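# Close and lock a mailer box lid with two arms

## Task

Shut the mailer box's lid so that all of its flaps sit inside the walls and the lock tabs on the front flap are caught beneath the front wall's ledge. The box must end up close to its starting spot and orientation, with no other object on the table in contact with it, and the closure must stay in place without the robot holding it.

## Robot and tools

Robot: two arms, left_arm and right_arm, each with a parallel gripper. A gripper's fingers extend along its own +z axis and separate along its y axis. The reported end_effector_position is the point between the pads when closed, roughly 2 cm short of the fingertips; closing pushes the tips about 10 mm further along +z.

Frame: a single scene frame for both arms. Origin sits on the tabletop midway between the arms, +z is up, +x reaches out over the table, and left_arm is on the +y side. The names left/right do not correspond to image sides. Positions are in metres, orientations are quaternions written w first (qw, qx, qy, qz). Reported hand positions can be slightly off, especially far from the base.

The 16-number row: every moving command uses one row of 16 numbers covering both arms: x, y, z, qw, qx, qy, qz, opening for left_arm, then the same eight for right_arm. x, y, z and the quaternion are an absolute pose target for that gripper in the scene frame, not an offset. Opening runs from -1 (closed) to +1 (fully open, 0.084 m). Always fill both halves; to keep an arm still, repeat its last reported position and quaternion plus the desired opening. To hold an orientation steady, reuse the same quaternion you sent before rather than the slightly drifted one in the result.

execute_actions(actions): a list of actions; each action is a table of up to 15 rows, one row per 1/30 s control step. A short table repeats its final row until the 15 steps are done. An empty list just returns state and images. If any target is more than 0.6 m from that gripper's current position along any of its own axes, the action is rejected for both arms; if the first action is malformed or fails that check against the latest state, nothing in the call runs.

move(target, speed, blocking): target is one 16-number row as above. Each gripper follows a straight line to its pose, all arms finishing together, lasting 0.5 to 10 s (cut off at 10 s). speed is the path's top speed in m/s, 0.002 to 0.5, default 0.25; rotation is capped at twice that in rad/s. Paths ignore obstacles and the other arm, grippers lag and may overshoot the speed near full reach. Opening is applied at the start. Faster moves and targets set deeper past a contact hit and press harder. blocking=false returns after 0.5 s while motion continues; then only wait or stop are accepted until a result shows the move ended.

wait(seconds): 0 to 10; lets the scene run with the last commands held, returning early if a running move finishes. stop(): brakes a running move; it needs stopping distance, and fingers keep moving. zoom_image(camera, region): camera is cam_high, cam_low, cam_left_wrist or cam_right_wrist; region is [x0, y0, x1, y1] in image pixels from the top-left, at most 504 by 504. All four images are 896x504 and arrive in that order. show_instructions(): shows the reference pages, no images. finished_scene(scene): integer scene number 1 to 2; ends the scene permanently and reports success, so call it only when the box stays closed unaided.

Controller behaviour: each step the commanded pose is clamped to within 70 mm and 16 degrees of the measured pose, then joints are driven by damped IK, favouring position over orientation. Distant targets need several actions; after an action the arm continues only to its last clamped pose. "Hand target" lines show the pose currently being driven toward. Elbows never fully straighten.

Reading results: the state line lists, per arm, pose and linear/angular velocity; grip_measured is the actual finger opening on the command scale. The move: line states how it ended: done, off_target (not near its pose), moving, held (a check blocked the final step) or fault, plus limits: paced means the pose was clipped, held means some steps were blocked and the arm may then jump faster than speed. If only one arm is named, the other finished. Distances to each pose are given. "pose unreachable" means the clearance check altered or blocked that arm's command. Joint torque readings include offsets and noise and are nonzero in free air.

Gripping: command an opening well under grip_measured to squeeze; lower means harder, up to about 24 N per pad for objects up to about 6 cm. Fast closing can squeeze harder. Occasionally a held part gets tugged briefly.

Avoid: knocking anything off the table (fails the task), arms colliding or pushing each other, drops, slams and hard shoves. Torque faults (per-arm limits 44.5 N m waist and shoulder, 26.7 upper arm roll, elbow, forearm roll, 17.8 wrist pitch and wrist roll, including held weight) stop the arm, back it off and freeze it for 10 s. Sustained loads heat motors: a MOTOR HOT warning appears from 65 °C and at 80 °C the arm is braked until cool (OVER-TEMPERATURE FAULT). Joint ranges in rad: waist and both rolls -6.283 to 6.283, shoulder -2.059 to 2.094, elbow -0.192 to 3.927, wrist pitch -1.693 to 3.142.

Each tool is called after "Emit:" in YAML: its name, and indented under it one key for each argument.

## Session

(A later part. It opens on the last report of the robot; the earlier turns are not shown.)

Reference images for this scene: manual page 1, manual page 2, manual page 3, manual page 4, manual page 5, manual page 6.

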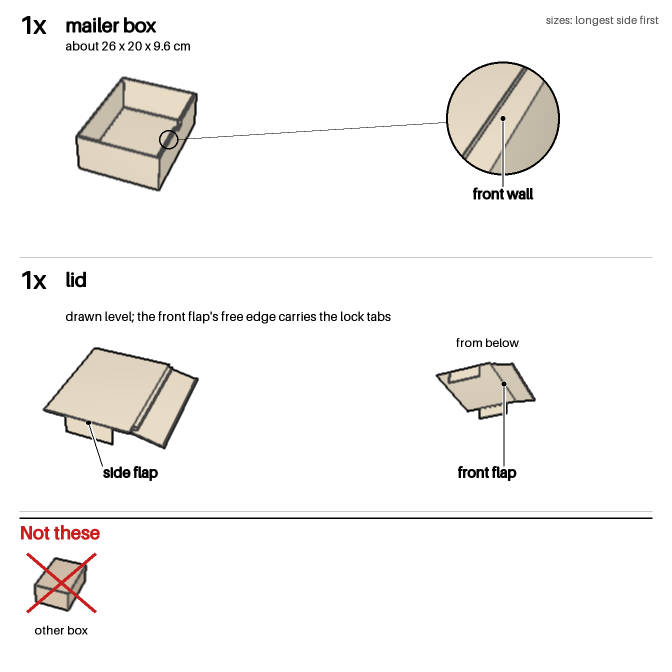

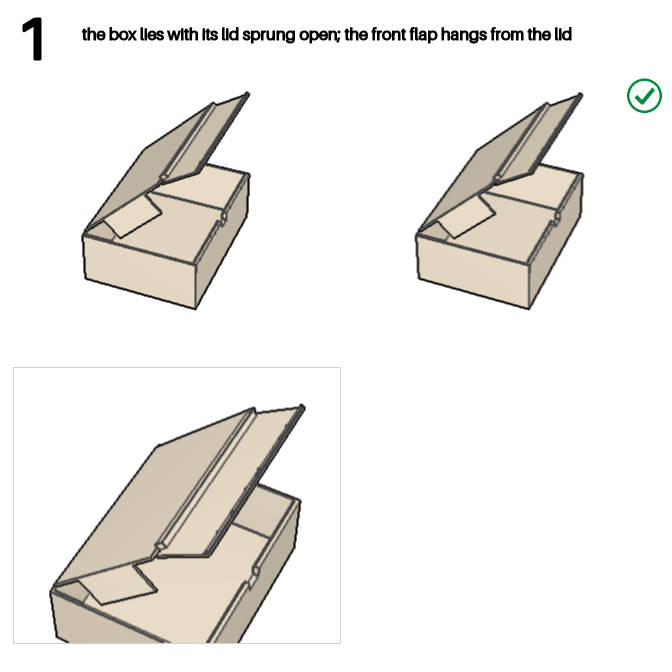

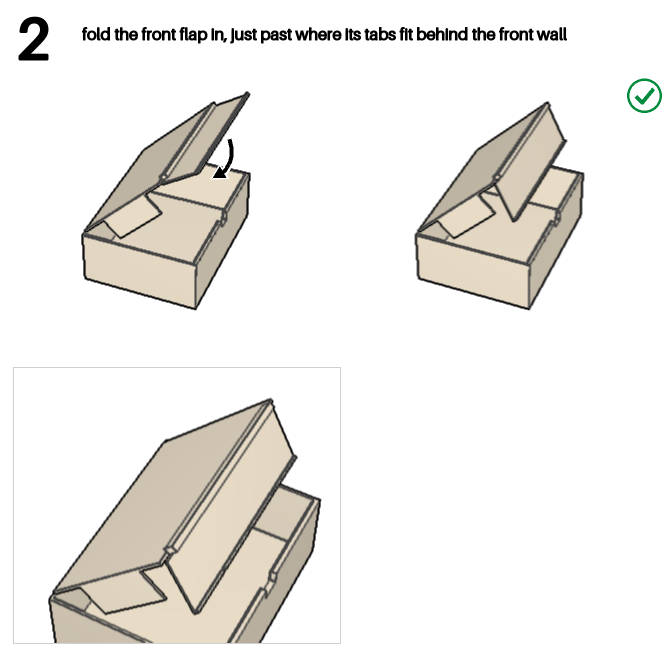

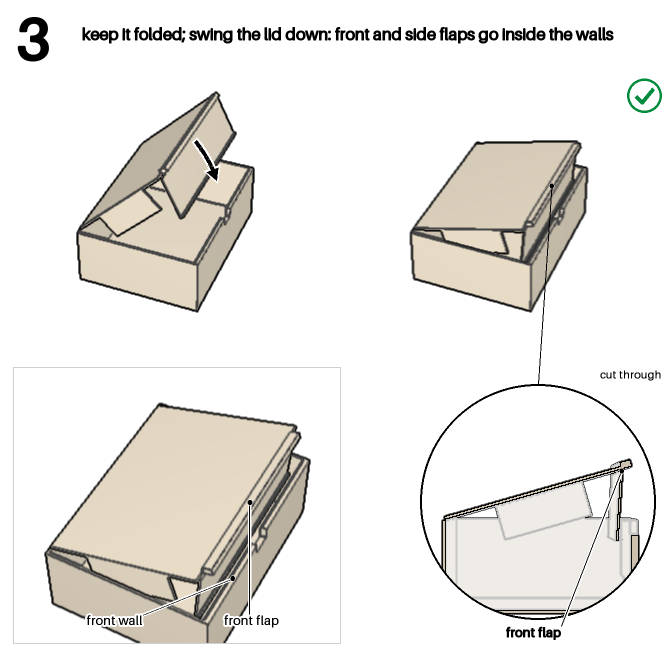

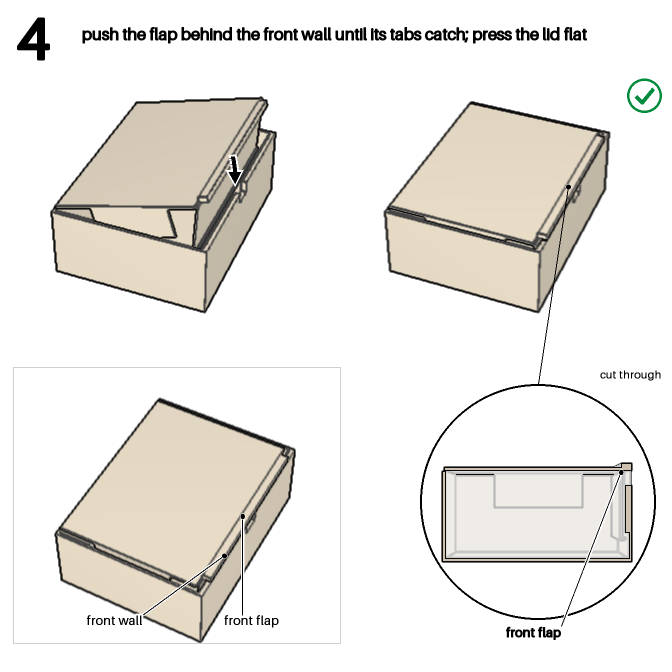

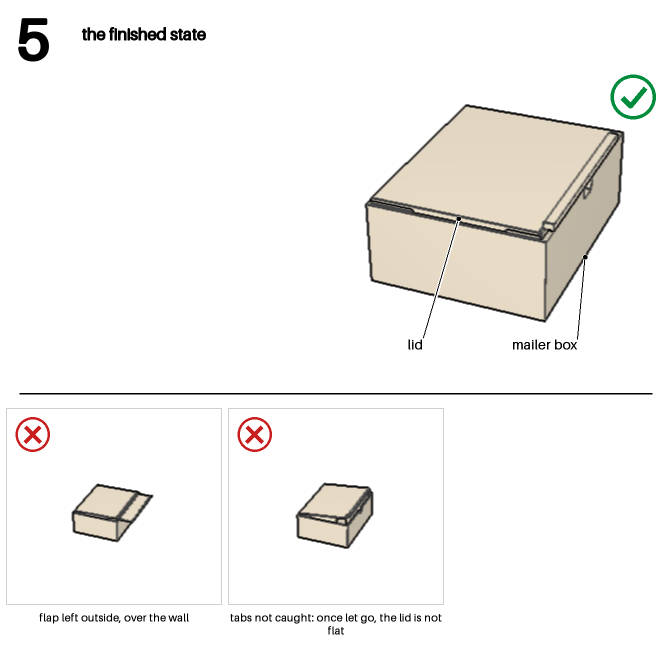

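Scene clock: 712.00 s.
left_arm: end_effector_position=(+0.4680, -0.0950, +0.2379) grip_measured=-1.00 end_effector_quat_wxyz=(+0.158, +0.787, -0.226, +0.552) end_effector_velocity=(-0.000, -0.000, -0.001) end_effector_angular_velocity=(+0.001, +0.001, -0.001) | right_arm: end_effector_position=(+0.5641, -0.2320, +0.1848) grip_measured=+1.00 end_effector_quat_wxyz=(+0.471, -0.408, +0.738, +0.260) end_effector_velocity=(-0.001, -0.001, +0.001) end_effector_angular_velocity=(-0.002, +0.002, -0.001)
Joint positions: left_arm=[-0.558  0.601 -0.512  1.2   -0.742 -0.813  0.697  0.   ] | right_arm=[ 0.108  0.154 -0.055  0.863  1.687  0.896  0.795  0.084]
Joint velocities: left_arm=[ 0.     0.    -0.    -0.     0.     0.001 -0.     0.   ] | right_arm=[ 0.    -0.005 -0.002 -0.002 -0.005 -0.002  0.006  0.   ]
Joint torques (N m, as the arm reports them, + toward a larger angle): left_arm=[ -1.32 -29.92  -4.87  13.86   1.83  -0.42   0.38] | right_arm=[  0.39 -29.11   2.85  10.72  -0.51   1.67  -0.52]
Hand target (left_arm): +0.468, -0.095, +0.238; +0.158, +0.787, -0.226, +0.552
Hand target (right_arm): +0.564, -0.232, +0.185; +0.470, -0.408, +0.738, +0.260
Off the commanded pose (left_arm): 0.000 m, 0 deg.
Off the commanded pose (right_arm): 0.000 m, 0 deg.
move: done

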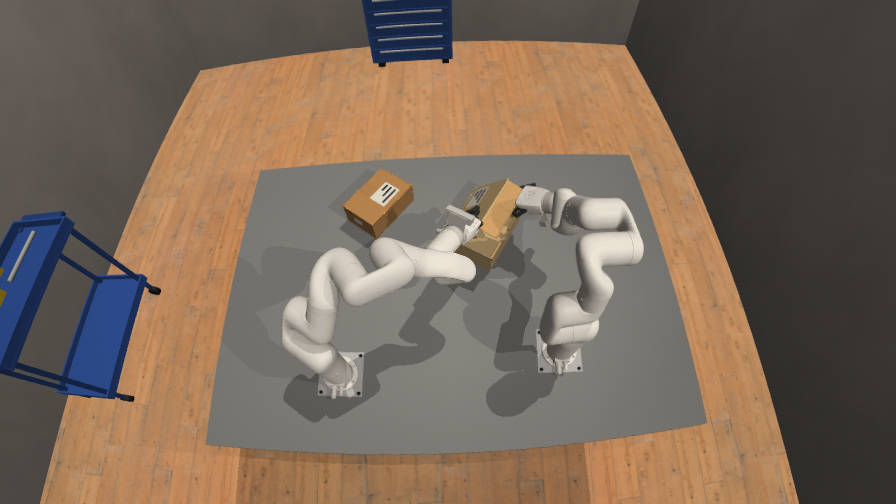

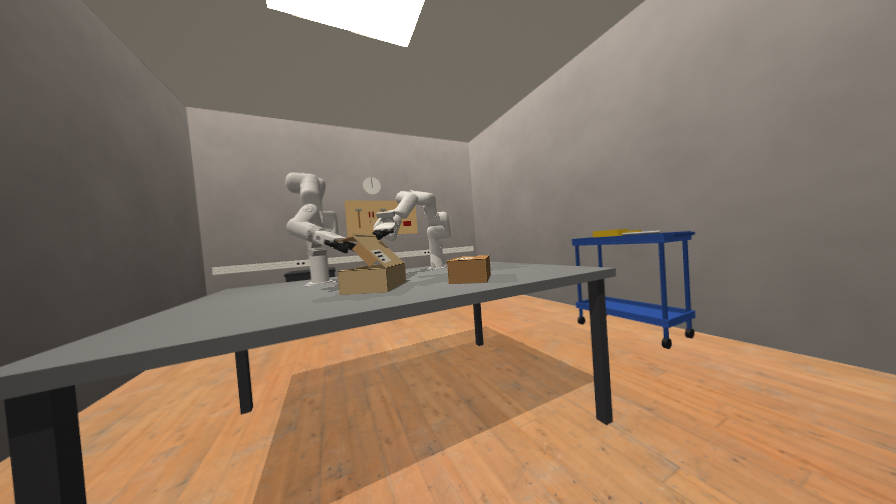

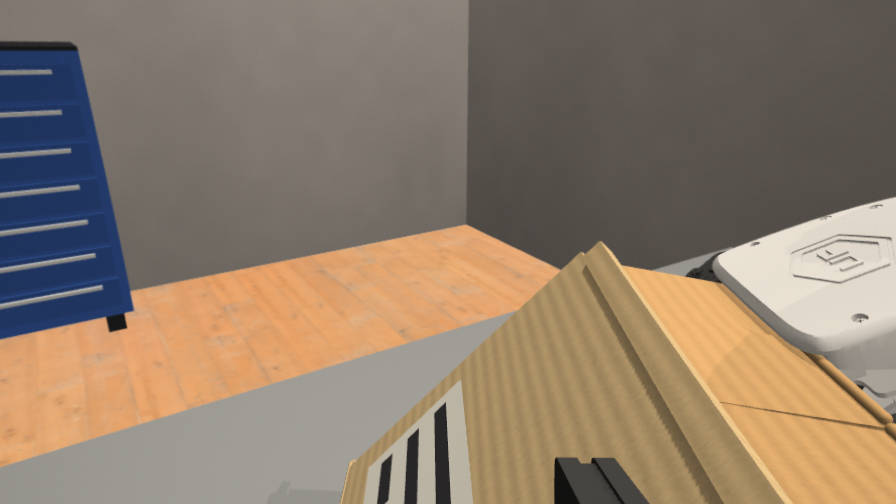

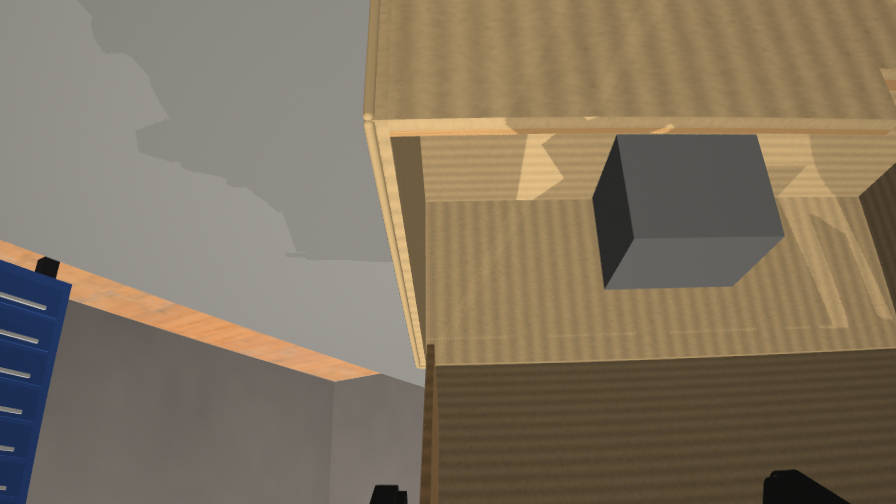

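Emit:
move:
  target: [0.468,-0.095,0.238,0.158,0.787,-0.226,0.552,-1,0.560,-0.239,0.145,-0.470,0.408,-0.737,-0.260,1]
  speed: 0.04

Emit:
move:
  target: [0.468,-0.095,0.238,0.158,0.787,-0.226,0.552,-1,0.505,-0.325,0.145,-0.470,0.408,-0.737,-0.260,1]
  speed: 0.08

Emit:
zoom_image:
  camera: "cam_low"
  region: [300,210,440,300]

Scene clock: 721.50 s.
left_arm: end_effector_position=(+0.4680, -0.0950, +0.2380) grip_measured=-1.00 end_effector_quat_wxyz=(+0.158, +0.787, -0.226, +0.552) end_effector_velocity=(+0.000, +0.000, +0.000) end_effector_angular_velocity=(-0.001, +0.000, +0.001) | right_arm: end_effector_position=(+0.5600, -0.2389, +0.1454) grip_measured=+1.00 end_effector_quat_wxyz=(+0.470, -0.408, +0.738, +0.260) end_effector_velocity=(-0.000, +0.000, -0.002) end_effector_angular_velocity=(-0.000, -0.001, +0.003)
Joint positions: left_arm=[-0.558  0.601 -0.512  1.2   -0.742 -0.813  0.697  0.   ] | right_arm=[ 0.092  0.238 -0.062  0.854  1.742  0.927  0.683  0.084]
Joint velocities: left_arm=[ 0.    -0.001 -0.     0.    -0.001  0.     0.     0.   ] | right_arm=[-0.001  0.005  0.001  0.001  0.002  0.002 -0.006 -0.   ]
Joint torques (N m, as the arm reports them, + toward a larger angle): left_arm=[ -1.21 -32.86  -4.96  16.16   2.34  -1.35   0.19] | right_arm=[ -1.2  -29.94  -0.63   9.71  -0.43   0.93  -0.44]
Hand target (left_arm): +0.468, -0.095, +0.238; +0.158, +0.787, -0.226, +0.552
Hand target (right_arm): +0.560, -0.239, +0.145; +0.470, -0.408, +0.738, +0.260
Off the commanded pose (left_arm): 0.000 m, 0 deg.
Off the commanded pose (right_arm): 0.000 m, 0 deg.
move: done

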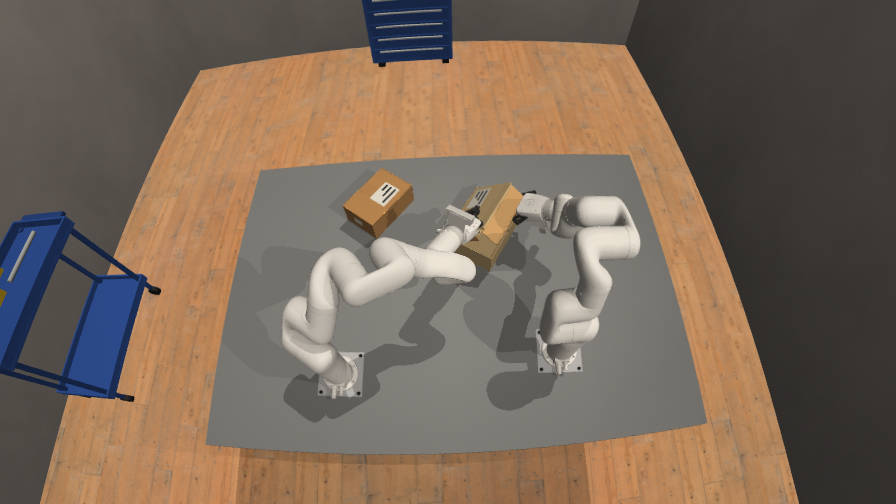

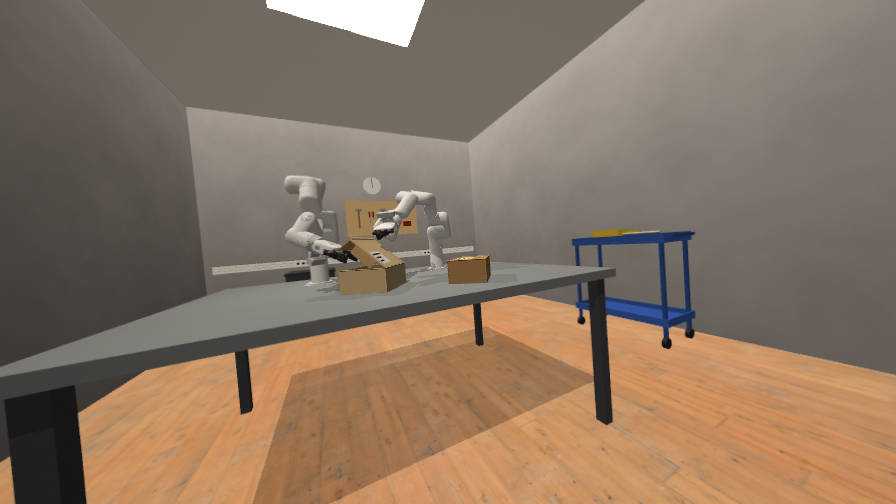

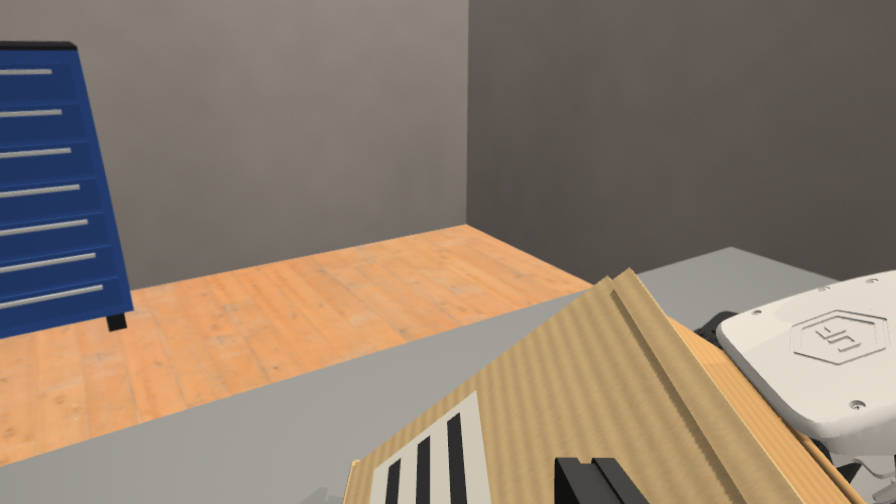

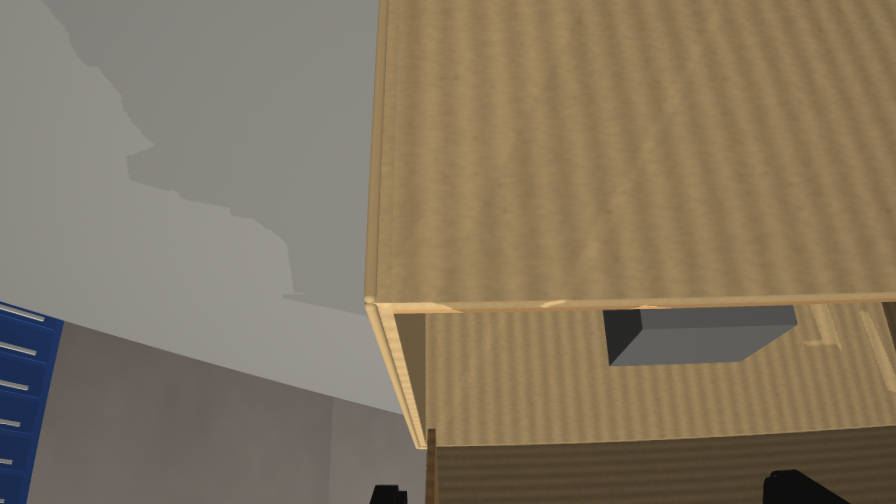

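Scene clock: 723.23 s.
left_arm: end_effector_position=(+0.4680, -0.0950, +0.2380) grip_measured=-1.00 end_effector_quat_wxyz=(+0.158, +0.787, -0.226, +0.552) end_effector_velocity=(-0.000, -0.000, -0.000) end_effector_angular_velocity=(+0.000, -0.000, -0.001) | right_arm: end_effector_position=(+0.5050, -0.3242, +0.1451) grip_measured=+1.00 end_effector_quat_wxyz=(+0.471, -0.408, +0.737, +0.260) end_effector_velocity=(-0.002, -0.001, +0.000) end_effector_angular_velocity=(+0.001, +0.000, +0.002)
Joint positions: left_arm=[-0.558  0.601 -0.512  1.2   -0.742 -0.813  0.697  0.   ] | right_arm=[-0.044  0.133 -0.185  0.709  1.553  1.085  0.645  0.084]
Joint velocities: left_arm=[-0.     0.001 -0.     0.     0.001 -0.001  0.     0.   ] | right_arm=[-0.003 -0.002 -0.003 -0.003 -0.006  0.006  0.    -0.   ]
Joint torques (N m, as the arm reports them, + toward a larger angle): left_arm=[ -0.97 -32.84  -5.07  16.51   2.51  -1.34   0.21] | right_arm=[ -1.62 -25.4   -0.65   9.34   0.09   1.08  -0.46]
Hand target (left_arm): +0.468, -0.095, +0.238; +0.158, +0.787, -0.226, +0.552
Hand target (right_arm): +0.505, -0.325, +0.145; +0.471, -0.408, +0.738, +0.260
Off the commanded pose (left_arm): 0.000 m, 0 deg.
Off the commanded pose (right_arm): 0.001 m, 0 deg.
move: done

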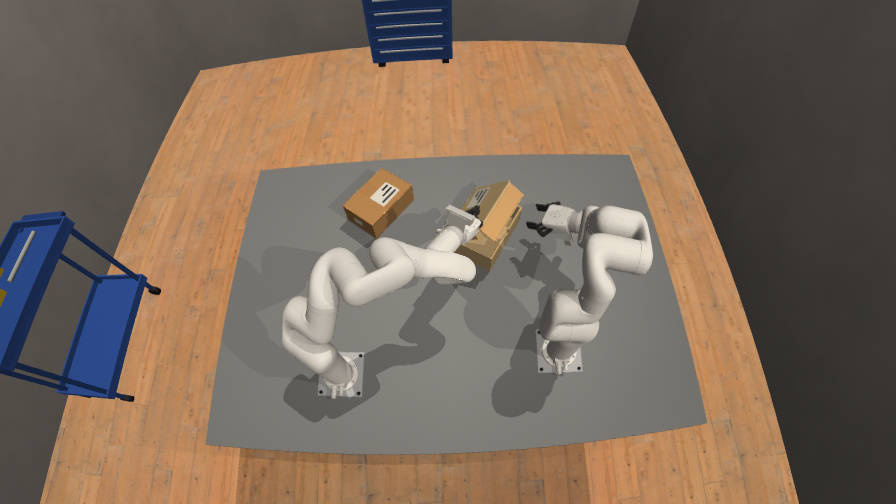

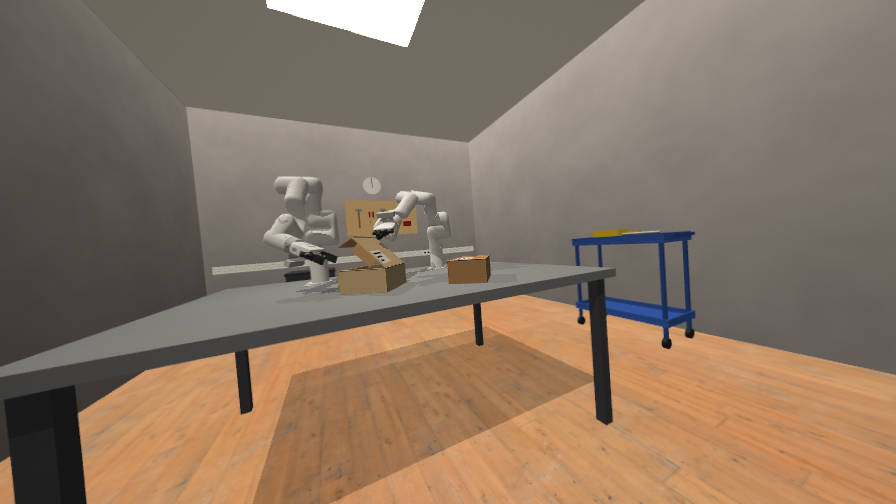

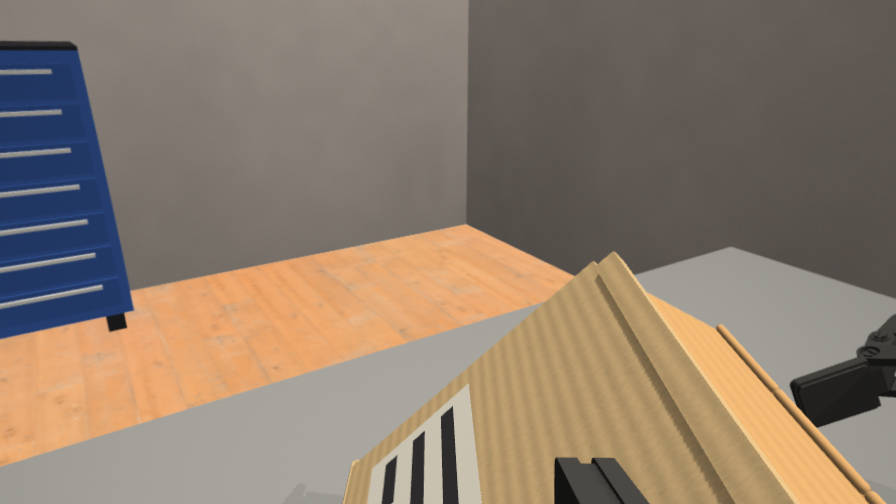

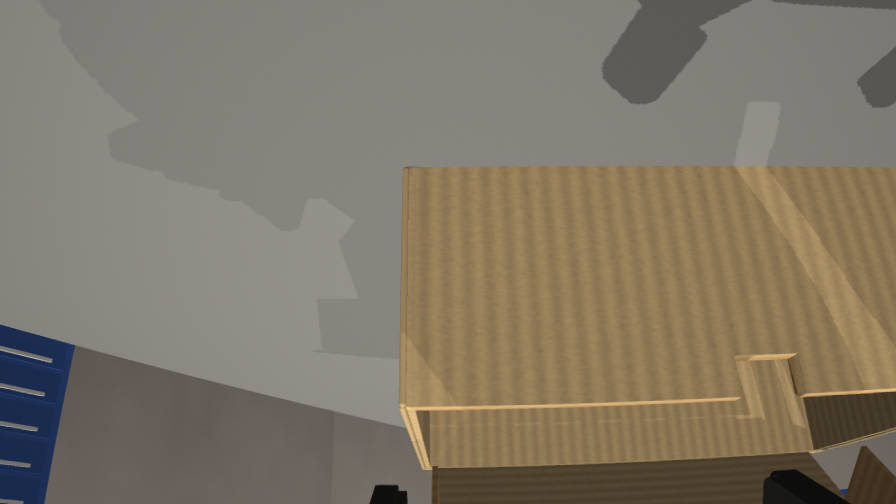

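Region (300, 210, 440, 300) of cam_low's 896x504 image, scaled by 3.600, with more detail than that image has; it fills the top 324 rows of this view, and the rest is white.

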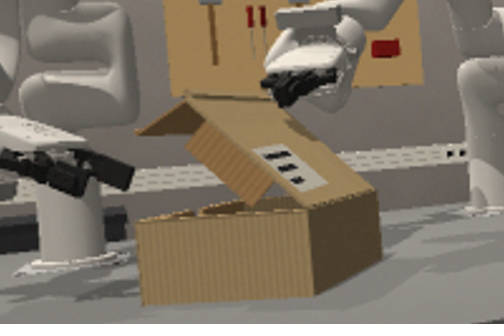

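Emit:
move:
  target: [0.457,-0.112,0.208,0.158,0.787,-0.226,0.552,-1,0.462,-0.285,0.235,-0.470,0.408,-0.737,-0.260,1]
  speed: 0.08

Emit:
move:
  target: [0.457,-0.112,0.208,0.158,0.787,-0.226,0.552,-1,0.484,-0.242,0.205,-0.470,0.408,-0.737,-0.260,1]
  speed: 0.04

Emit:
move:
  target: [0.452,-0.121,0.184,0.158,0.787,-0.226,0.552,-1,0.489,-0.231,0.150,-0.470,0.408,-0.737,-0.260,1]
  speed: 0.025

Scene clock: 742.97 s.
left_arm: end_effector_position=(+0.4570, -0.1118, +0.2082) grip_measured=-1.00 end_effector_quat_wxyz=(+0.158, +0.787, -0.226, +0.552) end_effector_velocity=(-0.000, -0.000, -0.002) end_effector_angular_velocity=(+0.001, +0.002, +0.001) | right_arm: end_effector_position=(+0.4622, -0.2850, +0.2344) grip_measured=+1.00 end_effector_quat_wxyz=(+0.470, -0.408, +0.738, +0.261) end_effector_velocity=(-0.001, +0.000, +0.002) end_effector_angular_velocity=(+0.001, +0.001, -0.002)
Joint positions: left_arm=[-0.606  0.695 -0.506  1.242 -0.727 -0.879  0.686  0.   ] | right_arm=[-0.    -0.264 -0.129  0.544  1.455  0.989  0.918  0.084]
Joint velocities: left_arm=[-0.001  0.003  0.     0.001 -0.001 -0.001 -0.     0.   ] | right_arm=[-0.001 -0.01   0.001 -0.004 -0.004 -0.001  0.01  -0.   ]
Joint torques (N m, as the arm reports them, + toward a larger angle): left_arm=[ -0.94 -34.14  -5.58  15.58   2.3   -1.42   0.16] | right_arm=[ -1.19 -16.27   0.53  10.95  -0.28   0.75  -0.51]
Hand target (left_arm): +0.457, -0.112, +0.208; +0.158, +0.787, -0.226, +0.552
Hand target (right_arm): +0.462, -0.285, +0.235; +0.470, -0.408, +0.738, +0.261
Off the commanded pose (left_arm): 0.000 m, 0 deg.
Off the commanded pose (right_arm): 0.001 m, 0 deg.
move: done

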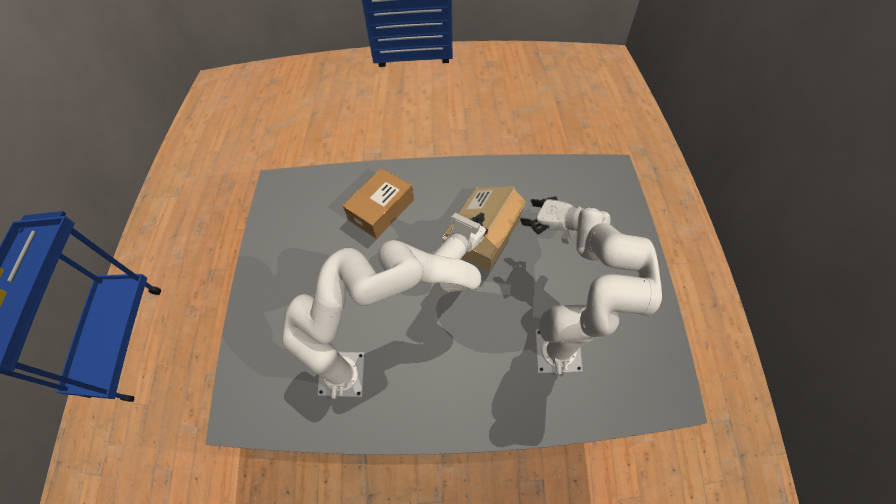

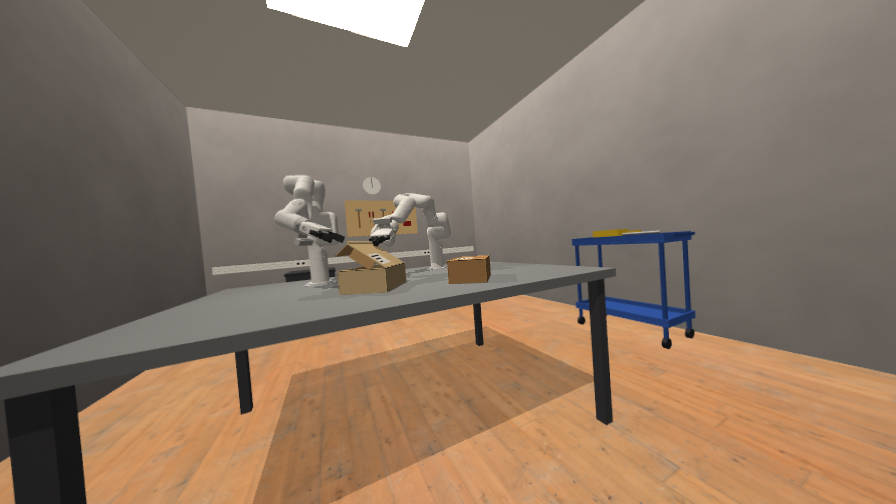

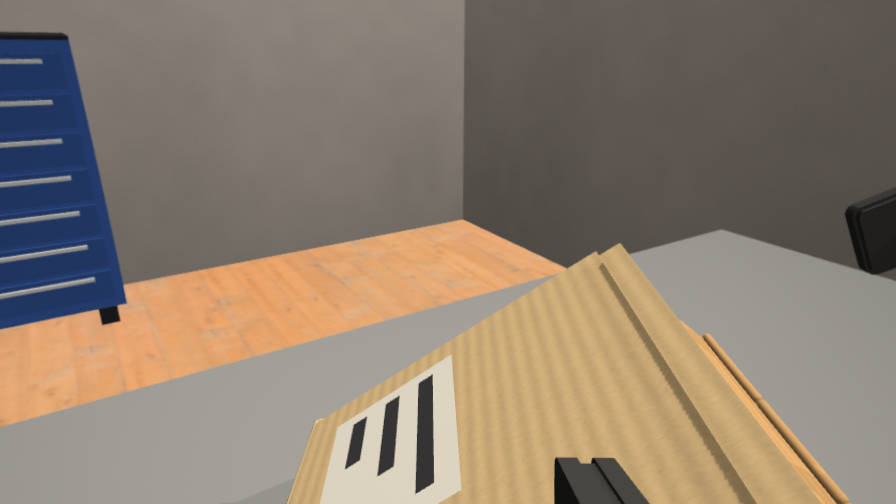

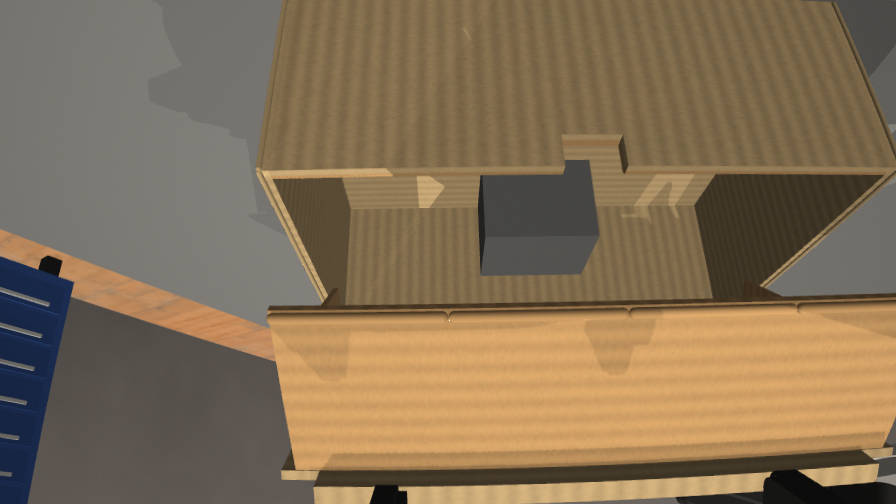

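Scene clock: 744.73 s.
left_arm: end_effector_position=(+0.4570, -0.1120, +0.2080) grip_measured=-1.00 end_effector_quat_wxyz=(+0.158, +0.787, -0.226, +0.552) end_effector_velocity=(+0.001, +0.001, +0.001) end_effector_angular_velocity=(-0.001, -0.002, +0.003) | right_arm: end_effector_position=(+0.4839, -0.2425, +0.2051) grip_measured=+1.00 end_effector_quat_wxyz=(+0.470, -0.408, +0.738, +0.260) end_effector_velocity=(+0.001, +0.002, -0.001) end_effector_angular_velocity=(-0.000, -0.000, -0.000)
Joint positions: left_arm=[-0.607  0.695 -0.506  1.243 -0.726 -0.879  0.686  0.   ] | right_arm=[ 0.074 -0.134 -0.054  0.589  1.64   0.904  0.814  0.084]
Joint velocities: left_arm=[ 0.001 -0.     0.     0.     0.    -0.002  0.     0.   ] | right_arm=[ 0.004  0.006  0.002  0.003  0.008 -0.004 -0.005 -0.   ]
Joint torques (N m, as the arm reports them, + toward a larger angle): left_arm=[ -0.95 -34.34  -5.71  15.65   2.31  -1.36   0.29] | right_arm=[ -1.45 -20.    -0.05  10.66  -0.25   0.82  -0.39]
Hand target (left_arm): +0.457, -0.112, +0.208; +0.158, +0.787, -0.226, +0.552
Hand target (right_arm): +0.484, -0.242, +0.205; +0.470, -0.408, +0.738, +0.260
Off the commanded pose (left_arm): 0.000 m, 0 deg.
Off the commanded pose (right_arm): 0.001 m, 0 deg.
move: done

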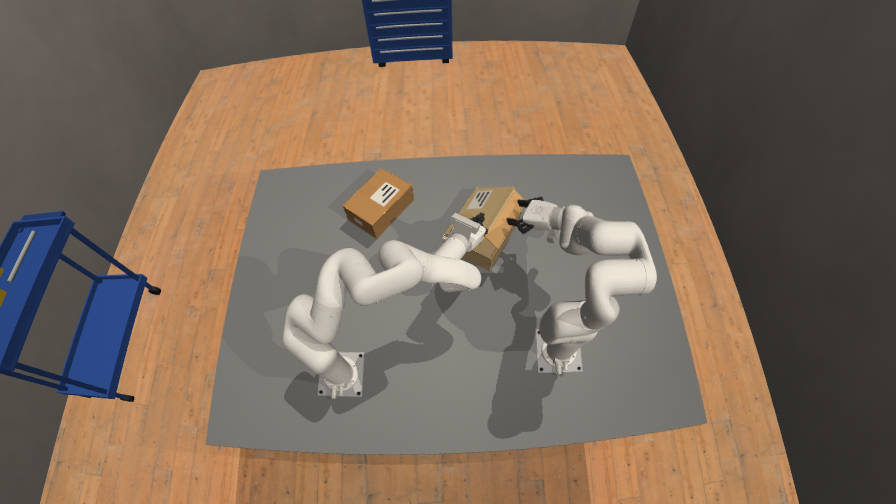

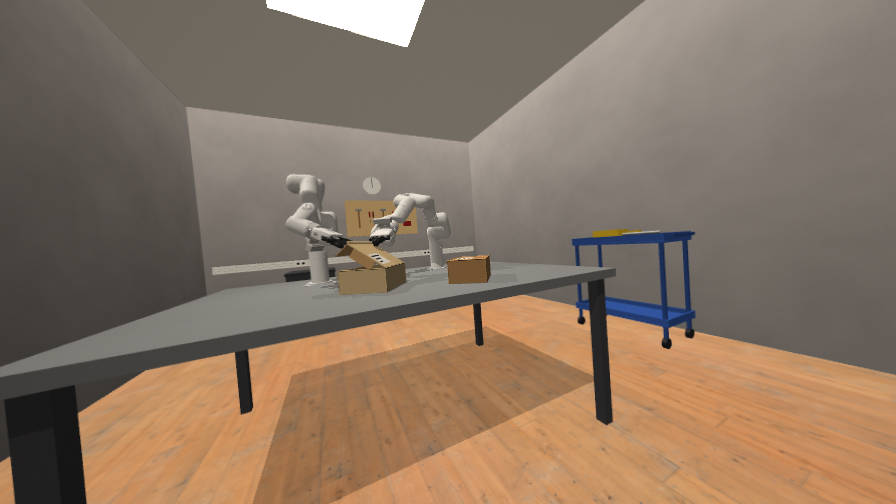

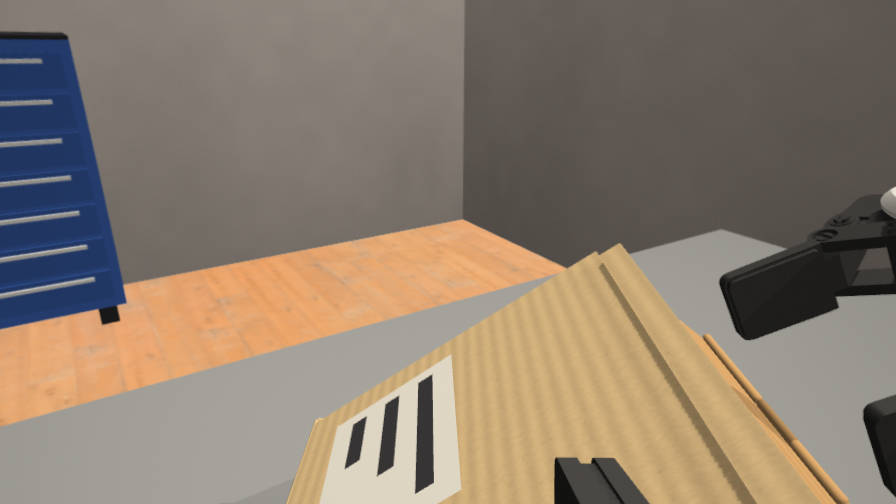

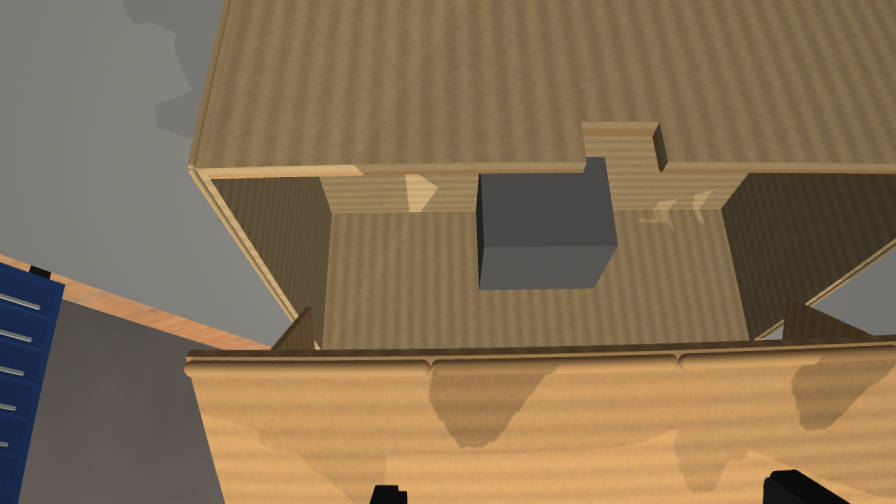

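Scene clock: 747.33 s.
left_arm: end_effector_position=(+0.4520, -0.1209, +0.1841) grip_measured=-1.00 end_effector_quat_wxyz=(+0.158, +0.787, -0.226, +0.552) end_effector_velocity=(+0.000, +0.000, +0.000) end_effector_angular_velocity=(-0.001, -0.001, +0.001) | right_arm: end_effector_position=(+0.4889, -0.2312, +0.1503) grip_measured=+1.00 end_effector_quat_wxyz=(+0.470, -0.408, +0.738, +0.260) end_effector_velocity=(+0.001, +0.000, -0.002) end_effector_angular_velocity=(-0.000, -0.002, -0.001)
Joint positions: left_arm=[-0.632  0.767 -0.498  1.273 -0.702 -0.921  0.669  0.   ] | right_arm=[ 0.09   0.035 -0.04   0.608  1.784  0.915  0.625  0.084]
Joint velocities: left_arm=[-0.     0.002  0.     0.002  0.001 -0.002 -0.001  0.   ] | right_arm=[-0.001  0.006  0.001  0.002  0.006  0.    -0.007  0.   ]
Joint torques (N m, as the arm reports them, + toward a larger angle): left_arm=[ -1.16 -35.21  -6.09  14.95   2.2   -1.37   0.21] | right_arm=[ -1.11 -22.93   0.07   9.44  -0.34   1.11  -0.36]
Hand target (left_arm): +0.452, -0.121, +0.184; +0.158, +0.787, -0.226, +0.552
Hand target (right_arm): +0.489, -0.231, +0.150; +0.470, -0.408, +0.738, +0.260
Off the commanded pose (left_arm): 0.000 m, 0 deg.
Off the commanded pose (right_arm): 0.000 m, 0 deg.
move: done

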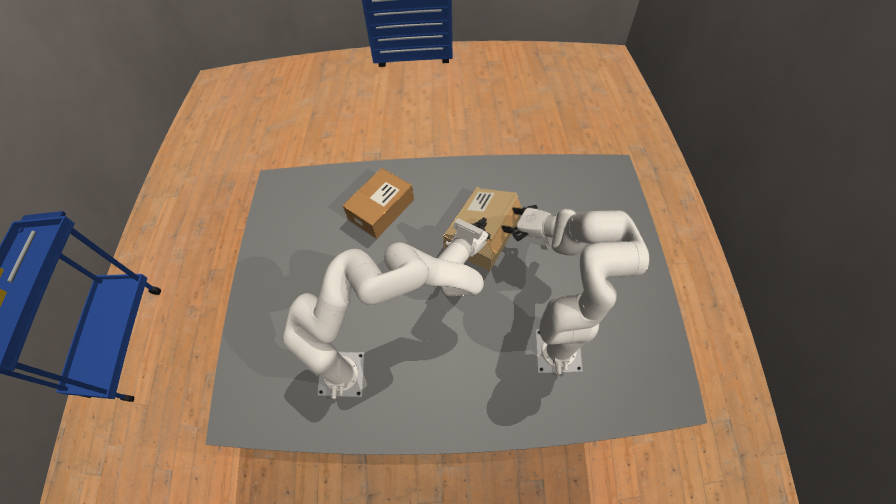

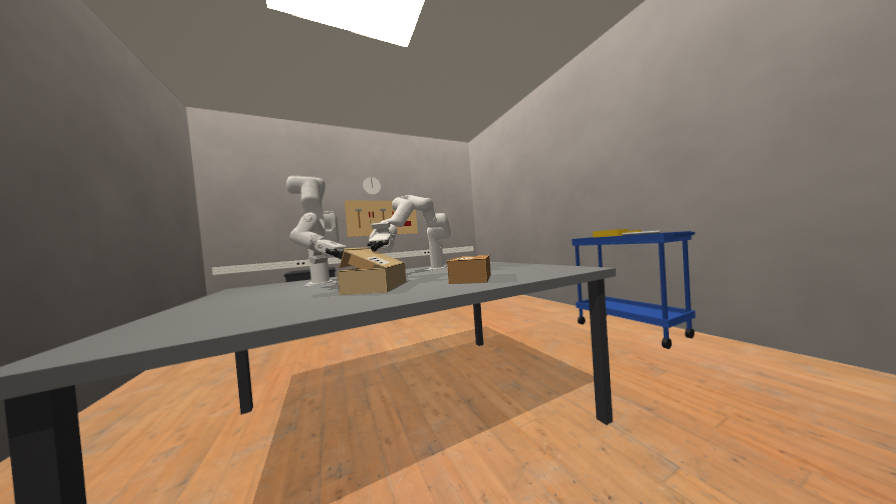

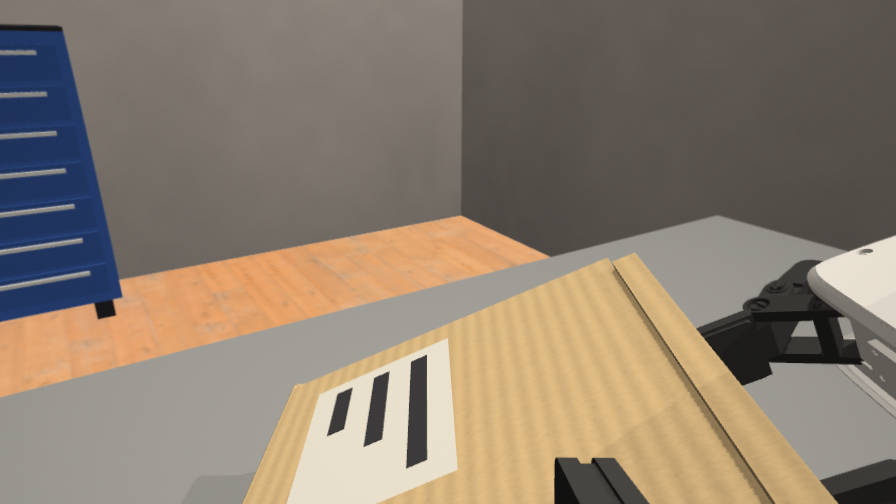

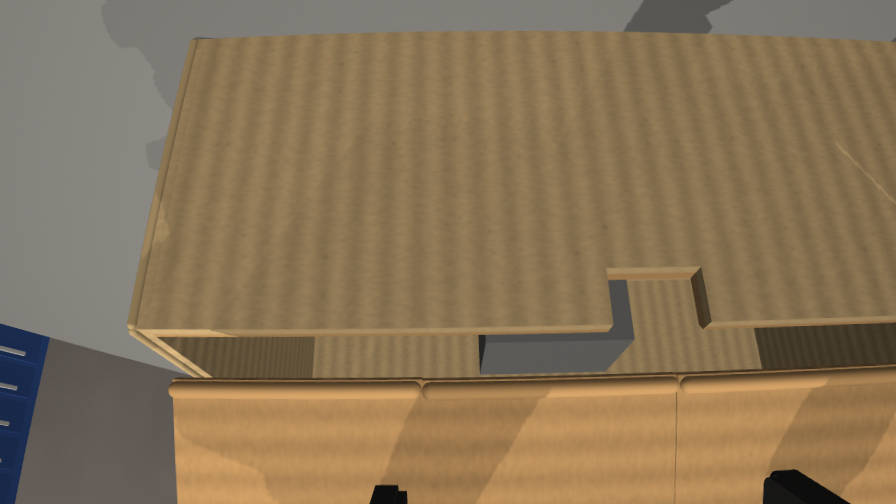

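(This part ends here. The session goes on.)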